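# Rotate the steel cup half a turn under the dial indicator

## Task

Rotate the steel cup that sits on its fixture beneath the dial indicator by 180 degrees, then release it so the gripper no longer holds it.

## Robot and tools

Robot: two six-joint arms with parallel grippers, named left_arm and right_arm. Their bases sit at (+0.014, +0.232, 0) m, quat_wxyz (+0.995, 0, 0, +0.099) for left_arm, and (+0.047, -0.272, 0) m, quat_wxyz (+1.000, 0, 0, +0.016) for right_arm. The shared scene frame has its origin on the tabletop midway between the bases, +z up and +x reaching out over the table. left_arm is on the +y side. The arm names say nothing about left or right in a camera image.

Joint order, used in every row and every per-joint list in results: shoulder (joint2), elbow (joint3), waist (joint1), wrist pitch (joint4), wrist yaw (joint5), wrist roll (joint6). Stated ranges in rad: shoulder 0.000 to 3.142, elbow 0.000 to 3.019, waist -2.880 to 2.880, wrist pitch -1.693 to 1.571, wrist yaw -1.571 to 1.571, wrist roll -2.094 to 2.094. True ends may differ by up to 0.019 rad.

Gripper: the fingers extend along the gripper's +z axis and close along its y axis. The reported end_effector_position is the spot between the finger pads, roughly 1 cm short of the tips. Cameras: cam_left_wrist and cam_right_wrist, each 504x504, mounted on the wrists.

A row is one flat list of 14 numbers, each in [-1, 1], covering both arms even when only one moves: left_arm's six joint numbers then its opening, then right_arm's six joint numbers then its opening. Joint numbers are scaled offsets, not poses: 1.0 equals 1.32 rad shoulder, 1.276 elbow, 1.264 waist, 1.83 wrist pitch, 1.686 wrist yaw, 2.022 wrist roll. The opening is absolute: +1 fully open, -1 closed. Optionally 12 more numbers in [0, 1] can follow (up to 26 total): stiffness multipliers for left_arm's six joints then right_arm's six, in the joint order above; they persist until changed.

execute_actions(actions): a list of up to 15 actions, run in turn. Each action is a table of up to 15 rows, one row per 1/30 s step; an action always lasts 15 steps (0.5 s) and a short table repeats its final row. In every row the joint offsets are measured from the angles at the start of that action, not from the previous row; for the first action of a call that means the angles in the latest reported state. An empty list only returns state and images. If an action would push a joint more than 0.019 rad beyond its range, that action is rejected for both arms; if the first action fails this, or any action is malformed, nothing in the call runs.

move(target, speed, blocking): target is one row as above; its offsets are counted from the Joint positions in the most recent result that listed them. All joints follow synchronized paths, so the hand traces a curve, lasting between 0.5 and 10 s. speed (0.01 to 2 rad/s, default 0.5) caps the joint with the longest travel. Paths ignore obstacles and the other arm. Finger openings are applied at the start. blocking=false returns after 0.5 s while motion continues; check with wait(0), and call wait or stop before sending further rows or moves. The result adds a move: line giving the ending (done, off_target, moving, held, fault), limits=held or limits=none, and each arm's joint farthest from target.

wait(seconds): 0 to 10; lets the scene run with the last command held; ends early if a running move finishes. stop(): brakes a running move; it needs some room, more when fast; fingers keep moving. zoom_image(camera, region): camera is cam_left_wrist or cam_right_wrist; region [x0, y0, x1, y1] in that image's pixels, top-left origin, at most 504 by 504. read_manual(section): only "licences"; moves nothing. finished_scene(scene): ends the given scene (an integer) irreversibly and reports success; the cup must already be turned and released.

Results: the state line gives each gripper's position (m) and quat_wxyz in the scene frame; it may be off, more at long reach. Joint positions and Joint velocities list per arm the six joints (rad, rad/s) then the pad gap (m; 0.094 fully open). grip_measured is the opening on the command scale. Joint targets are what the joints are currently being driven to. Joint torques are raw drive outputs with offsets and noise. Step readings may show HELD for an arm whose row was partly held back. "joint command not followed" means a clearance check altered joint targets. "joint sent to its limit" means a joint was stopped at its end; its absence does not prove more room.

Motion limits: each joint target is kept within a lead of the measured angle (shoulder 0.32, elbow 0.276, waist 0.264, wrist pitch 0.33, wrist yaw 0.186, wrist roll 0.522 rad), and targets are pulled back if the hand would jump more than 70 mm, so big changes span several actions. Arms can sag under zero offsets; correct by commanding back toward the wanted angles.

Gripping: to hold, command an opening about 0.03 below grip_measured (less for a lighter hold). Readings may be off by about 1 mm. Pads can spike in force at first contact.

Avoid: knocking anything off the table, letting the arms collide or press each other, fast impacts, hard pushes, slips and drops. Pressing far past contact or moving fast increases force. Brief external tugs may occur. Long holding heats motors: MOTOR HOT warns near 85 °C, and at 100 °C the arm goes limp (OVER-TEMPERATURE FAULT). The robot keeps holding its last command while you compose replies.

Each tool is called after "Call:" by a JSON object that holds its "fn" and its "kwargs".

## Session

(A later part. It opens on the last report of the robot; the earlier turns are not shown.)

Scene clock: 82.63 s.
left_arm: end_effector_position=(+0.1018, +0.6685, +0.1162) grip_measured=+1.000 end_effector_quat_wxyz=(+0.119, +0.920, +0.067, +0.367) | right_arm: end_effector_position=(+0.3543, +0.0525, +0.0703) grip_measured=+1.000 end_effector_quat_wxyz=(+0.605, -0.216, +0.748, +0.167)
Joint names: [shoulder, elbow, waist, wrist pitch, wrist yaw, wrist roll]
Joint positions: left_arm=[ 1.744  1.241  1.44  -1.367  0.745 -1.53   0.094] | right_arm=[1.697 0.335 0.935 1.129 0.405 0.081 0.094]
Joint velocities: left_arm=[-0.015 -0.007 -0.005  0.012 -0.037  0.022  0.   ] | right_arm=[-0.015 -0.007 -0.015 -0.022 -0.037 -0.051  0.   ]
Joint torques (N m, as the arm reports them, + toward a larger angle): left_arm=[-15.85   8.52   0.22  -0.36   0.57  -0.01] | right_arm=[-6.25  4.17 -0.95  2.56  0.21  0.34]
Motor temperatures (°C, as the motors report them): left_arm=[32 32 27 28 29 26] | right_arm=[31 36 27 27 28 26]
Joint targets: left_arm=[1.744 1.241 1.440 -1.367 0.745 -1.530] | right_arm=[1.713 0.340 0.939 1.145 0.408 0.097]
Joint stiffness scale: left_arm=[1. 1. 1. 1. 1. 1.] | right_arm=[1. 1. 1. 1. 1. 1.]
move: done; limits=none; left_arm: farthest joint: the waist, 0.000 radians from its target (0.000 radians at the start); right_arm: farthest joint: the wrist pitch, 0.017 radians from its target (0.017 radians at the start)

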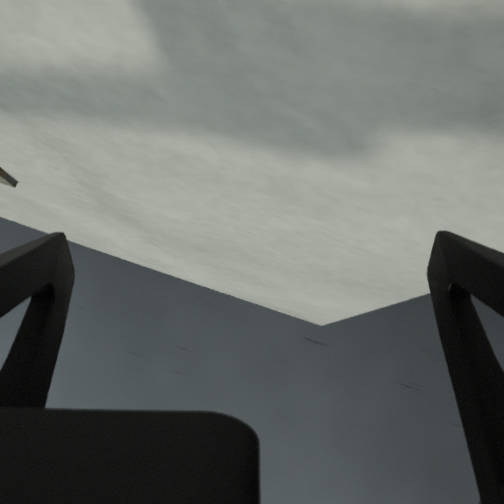

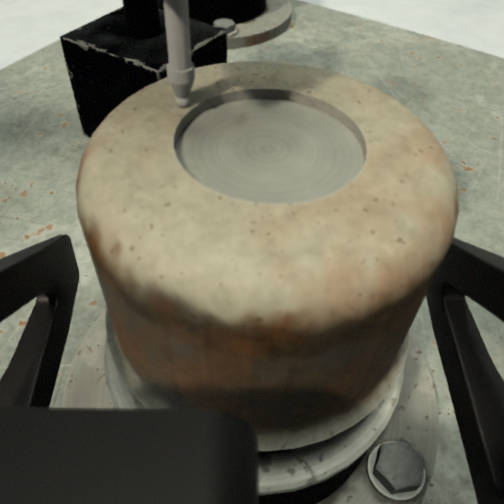

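Call:
{"fn": "move", "kwargs": {"target": [0, 0, 0, 0, 0, 0, 1, 0.0195, 0.0705, 0.0979, -0.0698, 0.2214, 0.0646, 1], "speed": 1.0}}

Scene clock: 89.13 s.
left_arm: end_effector_position=(+0.1018, +0.6685, +0.1162) grip_measured=+1.000 end_effector_quat_wxyz=(+0.119, +0.920, +0.067, +0.367) | right_arm: end_effector_position=(+0.3548, +0.0526, +0.0760) grip_measured=+1.000 end_effector_quat_wxyz=(+0.627, -0.113, +0.765, +0.091)
Joint names: [shoulder, elbow, waist, wrist pitch, wrist yaw, wrist roll]
Joint positions: left_arm=[ 1.744  1.241  1.44  -1.367  0.745 -1.53   0.094] | right_arm=[1.697 0.404 1.054 1.014 0.775 0.196 0.094]
Joint velocities: left_arm=[-0.005  0.012 -0.015  0.002  0.007 -0.066  0.   ] | right_arm=[-0.015 -0.002 -0.015 -0.002 -0.066  0.051  0.   ]
Joint torques (N m, as the arm reports them, + toward a larger angle): left_arm=[-15.85   8.52   0.2   -0.36   0.57  -0.01] | right_arm=[-5.94  6.37 -1.12  1.16  0.28  0.35]
Motor temperatures (°C, as the motors report them): left_arm=[32 32 27 28 29 26] | right_arm=[31 36 27 27 28 26]
Joint targets: left_arm=[1.744 1.241 1.440 -1.367 0.745 -1.530] | right_arm=[1.723 0.425 1.058 1.001 0.778 0.212]
Joint stiffness scale: left_arm=[1. 1. 1. 1. 1. 1.] | right_arm=[1. 1. 1. 1. 1. 1.]
move: off_target (right_arm); limits=none; left_arm: farthest joint: the waist, 0.000 radians from its target (0.000 radians at the start); right_arm: farthest joint: the shoulder, 0.026 radians from its target (0.026 radians at the start)

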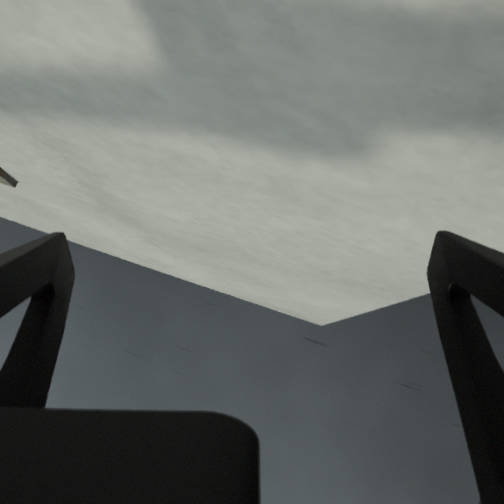

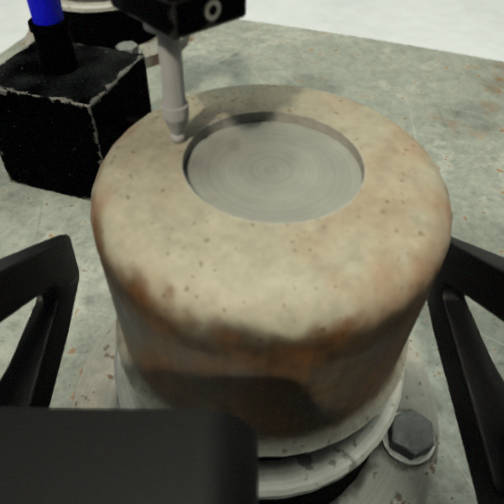

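Same state as before; repeat the −45° step, grip, and start the swing.

Call:
{"fn": "move", "kwargs": {"target": [0, 0, 0, 0, 0, 0, 1, 0.0273, 0.1039, 0.0634, -0.1515, 0.1897, 0.1068, 1], "speed": 1.0}}

Call:
{"fn": "execute_actions", "kwargs": {"actions": [[[0,0,0,0,0,0,1, 0,0,0,0,0,0,0.44]]]}}

Call:
{"fn": "move", "kwargs": {"target": [0, 0, 0, 0, 0, 0, 1, 0.0127, -0.0909, -0.0675, 0.1498, -0.1909, -0.1021, 0.44], "speed": 0.6}}

Scene clock: 92.37 s.
left_arm: end_effector_position=(+0.1018, +0.6685, +0.1162) grip_measured=+1.000 end_effector_quat_wxyz=(+0.119, +0.920, +0.067, +0.367) | right_arm: end_effector_position=(+0.3548, +0.0524, +0.0764) grip_measured=+1.000 end_effector_quat_wxyz=(+0.634, -0.011, +0.774, +0.009)
Joint names: [shoulder, elbow, waist, wrist pitch, wrist yaw, wrist roll]
Joint positions: left_arm=[ 1.744  1.241  1.44  -1.367  0.745 -1.53   0.094] | right_arm=[1.706 0.515 1.13  0.749 1.092 0.397 0.094]
Joint velocities: left_arm=[-0.005 -0.017 -0.015  0.002  0.007  0.007  0.   ] | right_arm=[-0.005 -0.012 -0.005 -0.007 -0.037 -0.037  0.   ]
Joint torques (N m, as the arm reports them, + toward a larger angle): left_arm=[-15.83   8.53   0.22  -0.36   0.57  -0.01] | right_arm=[-7.07  7.11 -1.04  0.95  0.39  0.33]
Motor temperatures (°C, as the motors report them): left_arm=[32 32 27 28 29 26] | right_arm=[31 36 27 27 28 26]
Joint targets: left_arm=[1.744 1.241 1.440 -1.367 0.745 -1.530] | right_arm=[1.733 0.537 1.134 0.736 1.095 0.412]
Joint stiffness scale: left_arm=[1. 1. 1. 1. 1. 1.] | right_arm=[1. 1. 1. 1. 1. 1.]
move: off_target (right_arm); limits=none; left_arm: farthest joint: the waist, 0.000 radians from its target (0.000 radians at the start); right_arm: farthest joint: the shoulder, 0.027 radians from its target (0.036 radians at the start)

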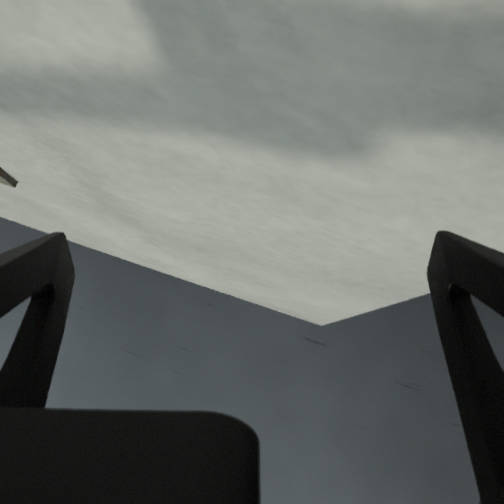

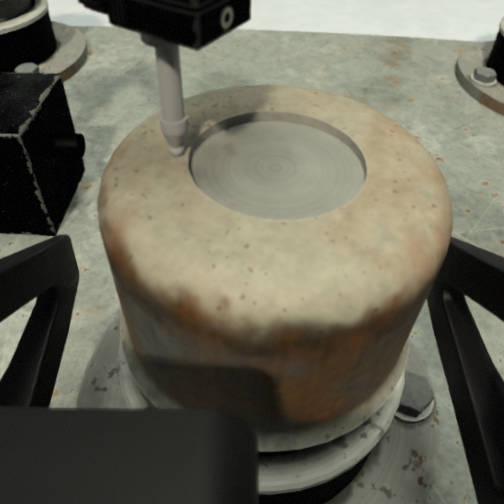

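Scene clock: 92.87 s.
left_arm: end_effector_position=(+0.1018, +0.6685, +0.1162) grip_measured=+1.000 end_effector_quat_wxyz=(+0.119, +0.920, +0.067, +0.367) | right_arm: end_effector_position=(+0.3554, +0.0492, +0.0766) grip_measured=+0.483 end_effector_quat_wxyz=(+0.635, -0.008, +0.773, +0.004)
Joint names: [shoulder, elbow, waist, wrist pitch, wrist yaw, wrist roll]
Joint positions: left_arm=[ 1.744  1.241  1.44  -1.367  0.745 -1.53   0.094] | right_arm=[1.705 0.513 1.127 0.749 1.102 0.397 0.07 ]
Joint velocities: left_arm=[-0.015 -0.002 -0.015  0.017 -0.037 -0.022  0.   ] | right_arm=[-0.015  0.007 -0.015 -0.007 -0.007 -0.066 -0.   ]
Joint torques (N m, as the arm reports them, + toward a larger angle): left_arm=[-15.84   8.52   0.23  -0.36   0.57  -0.01] | right_arm=[-8.99  5.22 -1.1   1.46 -0.06  0.16]
Motor temperatures (°C, as the motors report them): left_arm=[32 32 27 28 29 26] | right_arm=[31 36 27 27 28 26]
Joint targets: left_arm=[1.744 1.241 1.440 -1.367 0.745 -1.530] | right_arm=[1.706 0.516 1.129 0.749 1.092 0.397]
Joint stiffness scale: left_arm=[1. 1. 1. 1. 1. 1.] | right_arm=[1. 1. 1. 1. 1. 1.]
Step readings (joint positions):
0: left_arm=[1.744 1.241 1.440 -1.367 0.745 -1.530] | right_arm=[1.706 0.515 1.130 0.749 1.092 0.397]
1: left_arm=[1.744 1.241 1.440 -1.367 0.745 -1.530] | right_arm=[1.706 0.515 1.130 0.749 1.092 0.397]
2: left_arm=[1.744 1.241 1.440 -1.367 0.745 -1.530] | right_arm=[1.706 0.515 1.130 0.749 1.097 0.397]
4: left_arm=[1.744 1.241 1.440 -1.367 0.745 -1.530] | right_arm=[1.705 0.513 1.127 0.749 1.102 0.397]
8: left_arm=[1.744 1.241 1.440 -1.367 0.745 -1.530] | right_arm=[1.705 0.513 1.127 0.749 1.102 0.397]
15: Joint positions above

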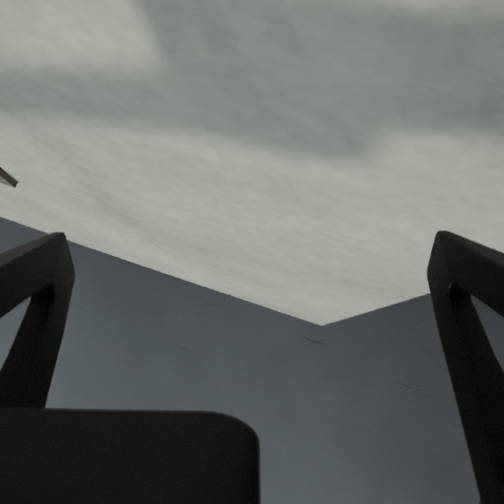

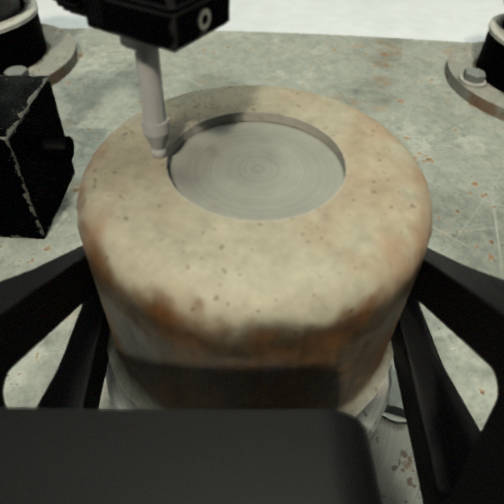

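Scene clock: 93.90 s.
left_arm: end_effector_position=(+0.1018, +0.6685, +0.1162) grip_measured=+1.000 end_effector_quat_wxyz=(+0.119, +0.920, +0.067, +0.367) | right_arm: end_effector_position=(+0.3549, +0.0495, +0.0767) grip_measured=+0.483 end_effector_quat_wxyz=(+0.629, -0.106, +0.765, +0.088)
Joint names: [shoulder, elbow, waist, wrist pitch, wrist yaw, wrist roll]
Joint positions: left_arm=[ 1.744  1.241  1.44  -1.367  0.745 -1.53   0.094] | right_arm=[1.695 0.402 1.055 1.015 0.791 0.201 0.07 ]
Joint velocities: left_arm=[-0.005 -0.012 -0.015  0.007  0.022  0.022  0.   ] | right_arm=[-0.005 -0.007  0.015 -0.007  0.022 -0.007 -0.   ]
Joint torques (N m, as the arm reports them, + toward a larger angle): left_arm=[-15.84   8.52   0.2   -0.36   0.58  -0.01] | right_arm=[-6.13  3.83 -2.33  2.06 -0.2   0.04]
Motor temperatures (°C, as the motors report them): left_arm=[32 32 27 28 29 26] | right_arm=[31 36 27 27 28 26]
Joint targets: left_arm=[1.744 1.241 1.440 -1.367 0.745 -1.530] | right_arm=[1.722 0.397 1.042 1.024 0.780 0.190]
Joint stiffness scale: left_arm=[1. 1. 1. 1. 1. 1.] | right_arm=[1. 1. 1. 1. 1. 1.]
move: off_target (right_arm); limits=none; left_arm: farthest joint: the waist, 0.000 radians from its target (0.000 radians at the start); right_arm: farthest joint: the shoulder, 0.026 radians from its target (0.017 radians at the start)

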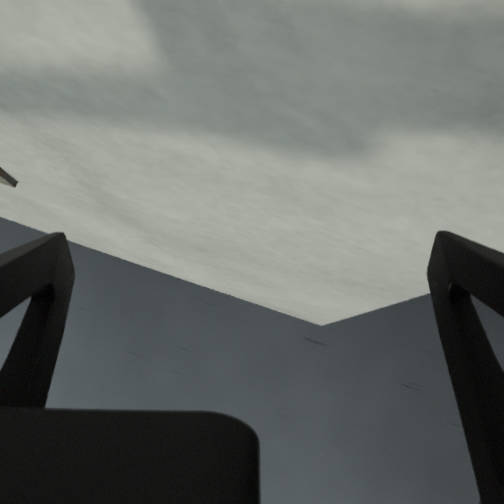

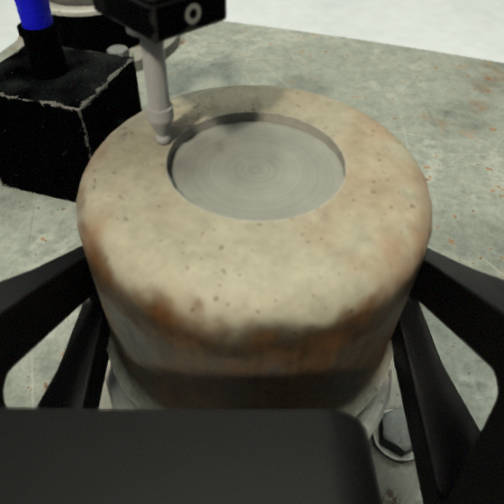

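The states repeat almost exactly, so I'll replay the same validated moves in sequence.

Call:
{"fn": "move", "kwargs": {"target": [0, 0, 0, 0, 0, 0, 1, 0.0129, -0.0562, -0.1037, 0.0721, -0.2331, -0.0619, 0.44], "speed": 0.6}}

Call:
{"fn": "move", "kwargs": {"target": [0, 0, 0, 0, 0, 0, 1, 0.0164, -0.0147, -0.1282, 0.0187, -0.2467, -0.046, 0.44], "speed": 0.6}}

Call:
{"fn": "move", "kwargs": {"target": [0, 0, 0, 0, 0, 0, 1, 0.022, 0.0379, -0.1273, -0.0367, -0.2426, -0.0459, 0.44], "speed": 0.6}}

Call:
{"fn": "move", "kwargs": {"target": [0, 0, 0, 0, 0, 0, 1, 0.0302, 0.0799, -0.1018, -0.0846, -0.2208, -0.0596, 0.44], "speed": 0.6}}

Call:
{"fn": "move", "kwargs": {"target": [0, 0, 0, 0, 0, 0, 1, 0.0333, 0.1141, -0.065, -0.1597, -0.1855, -0.1034, 0.44], "speed": 0.6}}

Scene clock: 98.60 s.
left_arm: end_effector_position=(+0.1018, +0.6685, +0.1162) grip_measured=+1.000 end_effector_quat_wxyz=(+0.119, +0.920, +0.067, +0.367) | right_arm: end_effector_position=(+0.3537, +0.0505, +0.0770) grip_measured=+0.483 end_effector_quat_wxyz=(+0.613, -0.209, +0.743, +0.172)
Joint names: [shoulder, elbow, waist, wrist pitch, wrist yaw, wrist roll]
Joint positions: left_arm=[ 1.744  1.241  1.44  -1.367  0.745 -1.53   0.094] | right_arm=[1.687 0.328 0.935 1.151 0.411 0.083 0.07 ]
Joint velocities: left_arm=[ 0.005 -0.012  0.005 -0.017 -0.022 -0.007  0.   ] | right_arm=[-0.005  0.002 -0.015  0.012 -0.022 -0.051  0.001]
Joint torques (N m, as the arm reports them, + toward a larger angle): left_arm=[-15.86   8.52   0.2   -0.37   0.57  -0.01] | right_arm=[-5.44  3.99 -2.18  1.73 -0.34  0.09]
Motor temperatures (°C, as the motors report them): left_arm=[32 32 27 28 29 26] | right_arm=[31 35 27 27 28 26]
Joint targets: left_arm=[1.744 1.241 1.440 -1.367 0.745 -1.530] | right_arm=[1.712 0.330 0.924 1.147 0.398 0.076]
Joint stiffness scale: left_arm=[1. 1. 1. 1. 1. 1.] | right_arm=[1. 1. 1. 1. 1. 1.]
move: off_target (right_arm); limits=none; left_arm: farthest joint: the waist, 0.000 radians from its target (0.000 radians at the start); right_arm: farthest joint: the shoulder, 0.025 radians from its target (0.017 radians at the start)

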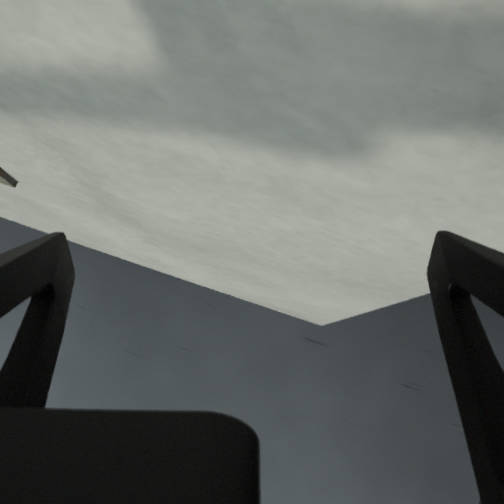

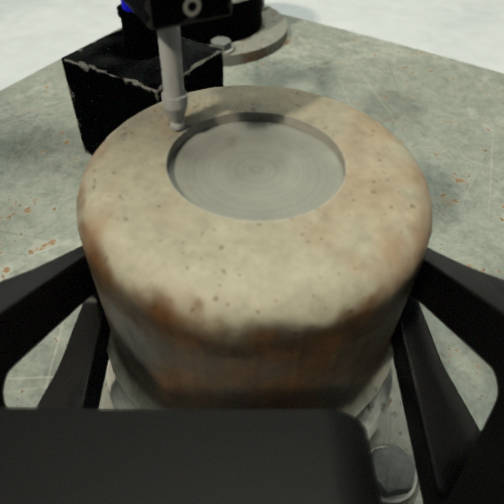

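Scene clock: 99.67 s.
left_arm: end_effector_position=(+0.1018, +0.6685, +0.1162) grip_measured=+1.000 end_effector_quat_wxyz=(+0.119, +0.920, +0.067, +0.367) | right_arm: end_effector_position=(+0.3527, +0.0513, +0.0774) grip_measured=+0.483 end_effector_quat_wxyz=(+0.585, -0.307, +0.707, +0.251)
Joint names: [shoulder, elbow, waist, wrist pitch, wrist yaw, wrist roll]
Joint positions: left_arm=[ 1.744  1.241  1.44  -1.367  0.745 -1.53   0.094] | right_arm=[ 1.683  0.302  0.784  1.192 -0.    -0.004  0.07 ]
Joint velocities: left_arm=[-0.015 -0.007 -0.005 -0.002  0.037 -0.022  0.   ] | right_arm=[-0.005 -0.002 -0.005  0.012 -0.022  0.051 -0.   ]
Joint torques (N m, as the arm reports them, + toward a larger angle): left_arm=[-15.86   8.52   0.22  -0.36   0.58  -0.01] | right_arm=[-5.34  4.27 -1.99  1.6  -0.14  0.11]
Motor temperatures (°C, as the motors report them): left_arm=[32 32 27 28 29 26] | right_arm=[31 35 27 27 28 26]
Joint targets: left_arm=[1.744 1.241 1.440 -1.367 0.745 -1.530] | right_arm=[1.709 0.309 0.774 1.185 -0.005 -0.010]
Joint stiffness scale: left_arm=[1. 1. 1. 1. 1. 1.] | right_arm=[1. 1. 1. 1. 1. 1.]
move: off_target (right_arm); limits=none; left_arm: farthest joint: the waist, 0.000 radians from its target (0.000 radians at the start); right_arm: farthest joint: the shoulder, 0.025 radians from its target (0.021 radians at the start)

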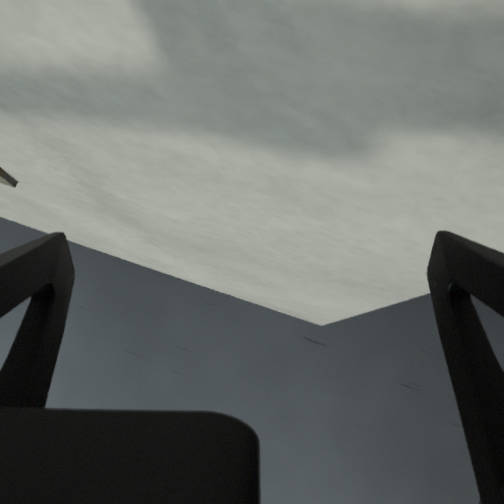

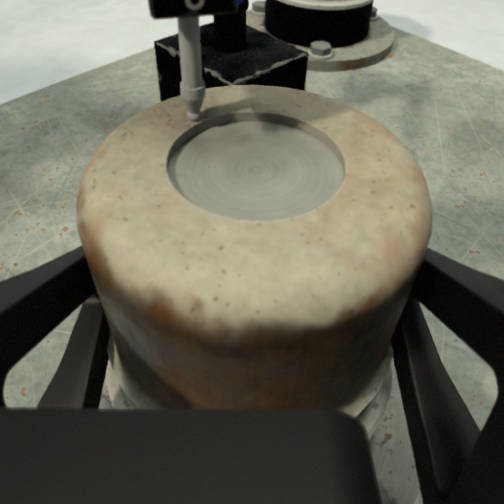

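Scene clock: 100.80 s.
left_arm: end_effector_position=(+0.1018, +0.6685, +0.1162) grip_measured=+1.000 end_effector_quat_wxyz=(+0.119, +0.920, +0.067, +0.367) | right_arm: end_effector_position=(+0.3512, +0.0511, +0.0774) grip_measured=+0.483 end_effector_quat_wxyz=(+0.547, -0.398, +0.661, +0.325)
Joint names: [shoulder, elbow, waist, wrist pitch, wrist yaw, wrist roll]
Joint positions: left_arm=[ 1.744  1.241  1.44  -1.367  0.745 -1.53   0.094] | right_arm=[ 1.683  0.324  0.631  1.15  -0.408 -0.09   0.07 ]
Joint velocities: left_arm=[-0.005  0.012 -0.015 -0.012  0.051 -0.022  0.   ] | right_arm=[-0.015  0.002 -0.005  0.007  0.037  0.007 -0.002]
Joint torques (N m, as the arm reports them, + toward a larger angle): left_arm=[-15.82   8.52   0.24  -0.36   0.57  -0.01] | right_arm=[-5.29  6.14 -1.87  0.88 -0.05  0.08]
Motor temperatures (°C, as the motors report them): left_arm=[32 32 27 28 29 26] | right_arm=[31 35 27 27 28 26]
Joint targets: left_arm=[1.744 1.241 1.440 -1.367 0.745 -1.530] | right_arm=[1.712 0.350 0.623 1.125 -0.409 -0.097]
Joint stiffness scale: left_arm=[1. 1. 1. 1. 1. 1.] | right_arm=[1. 1. 1. 1. 1. 1.]
move: off_target (right_arm); limits=none; left_arm: farthest joint: the waist, 0.000 radians from its target (0.000 radians at the start); right_arm: farthest joint: the shoulder, 0.029 radians from its target (0.029 radians at the start)

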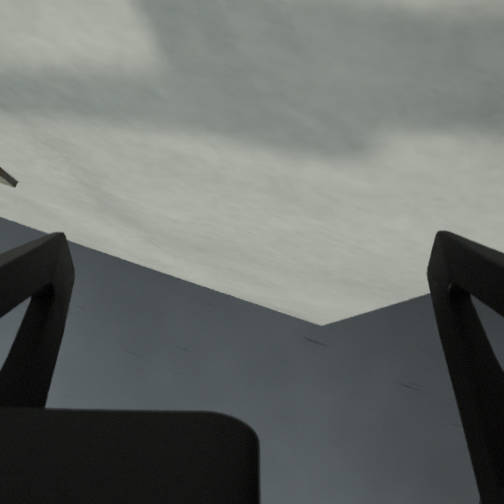

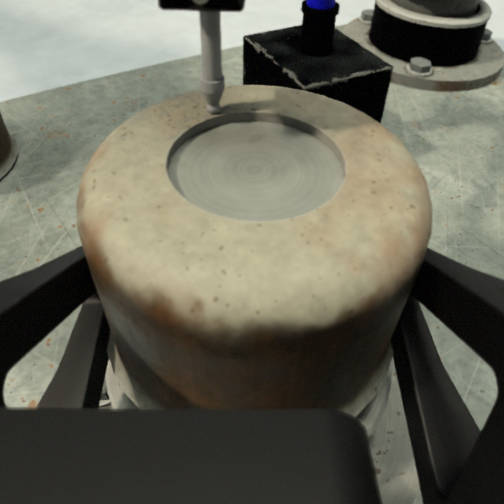

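Scene clock: 102.00 s.
left_arm: end_effector_position=(+0.1018, +0.6685, +0.1162) grip_measured=+1.000 end_effector_quat_wxyz=(+0.119, +0.920, +0.067, +0.367) | right_arm: end_effector_position=(+0.3501, +0.0512, +0.0775) grip_measured=+0.483 end_effector_quat_wxyz=(+0.498, -0.483, +0.603, +0.394)
Joint names: [shoulder, elbow, waist, wrist pitch, wrist yaw, wrist roll]
Joint positions: left_arm=[ 1.744  1.241  1.44  -1.367  0.745 -1.53   0.094] | right_arm=[ 1.689  0.395  0.51   1.017 -0.784 -0.204  0.07 ]
Joint velocities: left_arm=[-0.005 -0.002  0.015 -0.007 -0.037 -0.037  0.   ] | right_arm=[-0.015 -0.002 -0.015  0.012  0.051 -0.022  0.001]
Joint torques (N m, as the arm reports them, + toward a larger angle): left_arm=[-15.87   8.52   0.22  -0.37   0.58  -0.01] | right_arm=[-5.16  7.2  -1.81  0.81  0.02  0.1 ]
Motor temperatures (°C, as the motors report them): left_arm=[33 32 27 28 29 26] | right_arm=[31 36 27 27 28 26]
Joint targets: left_arm=[1.744 1.241 1.440 -1.367 0.745 -1.530] | right_arm=[1.723 0.426 0.503 0.995 -0.781 -0.210]
Joint stiffness scale: left_arm=[1. 1. 1. 1. 1. 1.] | right_arm=[1. 1. 1. 1. 1. 1.]
move: off_target (right_arm); limits=none; left_arm: farthest joint: the waist, 0.000 radians from its target (0.000 radians at the start); right_arm: farthest joint: the shoulder, 0.034 radians from its target (0.040 radians at the start)

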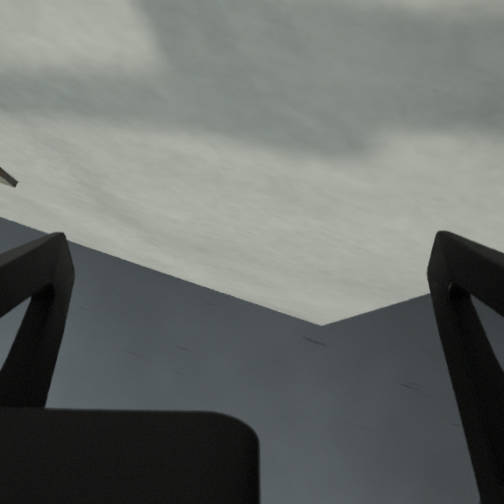

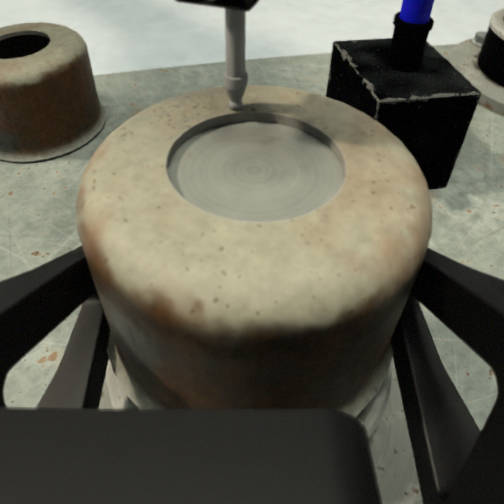

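Scene clock: 103.20 s.
left_arm: end_effector_position=(+0.1018, +0.6685, +0.1162) grip_measured=+1.000 end_effector_quat_wxyz=(+0.119, +0.920, +0.067, +0.367) | right_arm: end_effector_position=(+0.3493, +0.0511, +0.0779) grip_measured=+0.483 end_effector_quat_wxyz=(-0.441, +0.558, -0.534, -0.457)
Joint names: [shoulder, elbow, waist, wrist pitch, wrist yaw, wrist roll]
Joint positions: left_arm=[ 1.744  1.241  1.44  -1.367  0.745 -1.53   0.094] | right_arm=[ 1.697  0.507  0.434  0.744 -1.105 -0.408  0.07 ]
Joint velocities: left_arm=[ 0.005 -0.012  0.005 -0.007 -0.022  0.007  0.   ] | right_arm=[-0.015 -0.007  0.005 -0.007  0.007 -0.022  0.   ]
Joint torques (N m, as the arm reports them, + toward a larger angle): left_arm=[-15.88   8.53   0.19  -0.37   0.58  -0.01] | right_arm=[-5.98  8.15 -1.7   0.73  0.03  0.12]
Motor temperatures (°C, as the motors report them): left_arm=[33 32 27 28 29 26] | right_arm=[31 36 27 27 28 26]
Joint targets: left_arm=[1.744 1.241 1.440 -1.367 0.745 -1.530] | right_arm=[1.733 0.540 0.428 0.725 -1.097 -0.413]
Joint stiffness scale: left_arm=[1. 1. 1. 1. 1. 1.] | right_arm=[1. 1. 1. 1. 1. 1.]
move: off_target (right_arm); limits=none; left_arm: farthest joint: the waist, 0.000 radians from its target (0.000 radians at the start); right_arm: farthest joint: the shoulder, 0.036 radians from its target (0.044 radians at the start)

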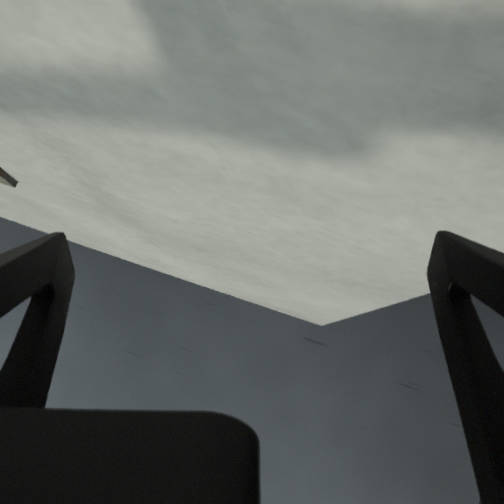

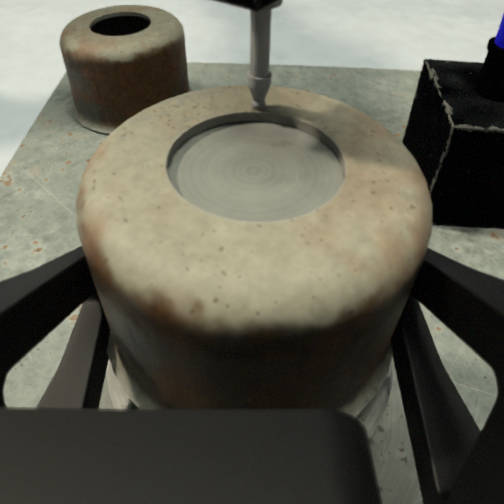

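Second 90° swing complete. Releasing.

Call:
{"fn": "execute_actions", "kwargs": {"actions": [[[0,0,0,0,0,0,1, 0,0,0,0,0,0,1]]]}}

Scene clock: 104.53 s.
left_arm: end_effector_position=(+0.1018, +0.6685, +0.1162) grip_measured=+1.000 end_effector_quat_wxyz=(+0.119, +0.920, +0.067, +0.367) | right_arm: end_effector_position=(+0.3488, +0.0511, +0.0781) grip_measured=+1.000 end_effector_quat_wxyz=(-0.441, +0.559, -0.533, -0.458)
Joint names: [shoulder, elbow, waist, wrist pitch, wrist yaw, wrist roll]
Joint positions: left_arm=[ 1.744  1.241  1.44  -1.367  0.745 -1.53   0.094] | right_arm=[ 1.697  0.507  0.434  0.744 -1.108 -0.408  0.094]
Joint velocities: left_arm=[ 0.005 -0.012 -0.015 -0.012  0.037 -0.051  0.   ] | right_arm=[-0.005 -0.007  0.005  0.002 -0.007  0.051  0.   ]
Joint torques (N m, as the arm reports them, + toward a larger angle): left_arm=[-15.86   8.51   0.2   -0.38   0.57  -0.01] | right_arm=[-8.79  5.06 -1.09  1.48 -0.14  0.18]
Motor temperatures (°C, as the motors report them): left_arm=[33 32 27 28 29 26] | right_arm=[31 36 27 27 28 26]
Joint targets: left_arm=[1.744 1.241 1.440 -1.367 0.745 -1.530] | right_arm=[1.697 0.507 0.434 0.744 -1.105 -0.408]
Joint stiffness scale: left_arm=[1. 1. 1. 1. 1. 1.] | right_arm=[1. 1. 1. 1. 1. 1.]
Step readings (joint positions):
0: left_arm=[1.744 1.241 1.440 -1.367 0.745 -1.530] | right_arm=[1.697 0.507 0.434 0.744 -1.105 -0.408]
1: left_arm=[1.744 1.241 1.440 -1.367 0.745 -1.530] | right_arm=[1.697 0.507 0.434 0.744 -1.108 -0.408]
2: left_arm=[1.744 1.241 1.440 -1.367 0.745 -1.530] | right_arm=[1.697 0.507 0.434 0.744 -1.108 -0.408]
4: left_arm=[1.744 1.241 1.440 -1.367 0.745 -1.530] | right_arm=[1.697 0.507 0.434 0.744 -1.108 -0.408]
8: left_arm=[1.744 1.241 1.440 -1.367 0.745 -1.530] | right_arm=[1.697 0.507 0.434 0.744 -1.108 -0.408]
15: Joint positions above

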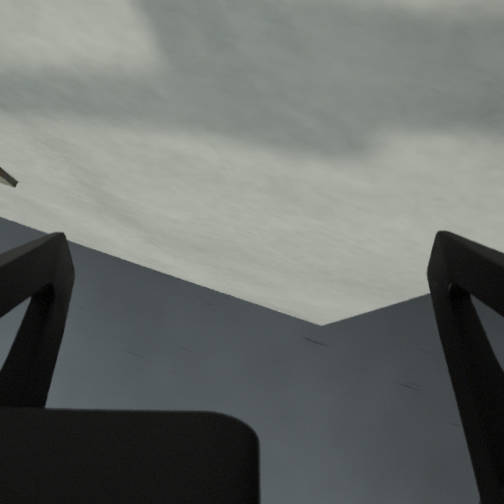

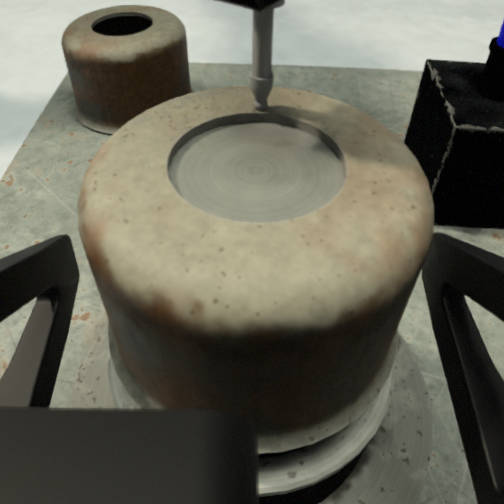

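Call:
{"fn": "finished_scene", "kwargs": {"scene": 2}}

The scene is finished: the task was done.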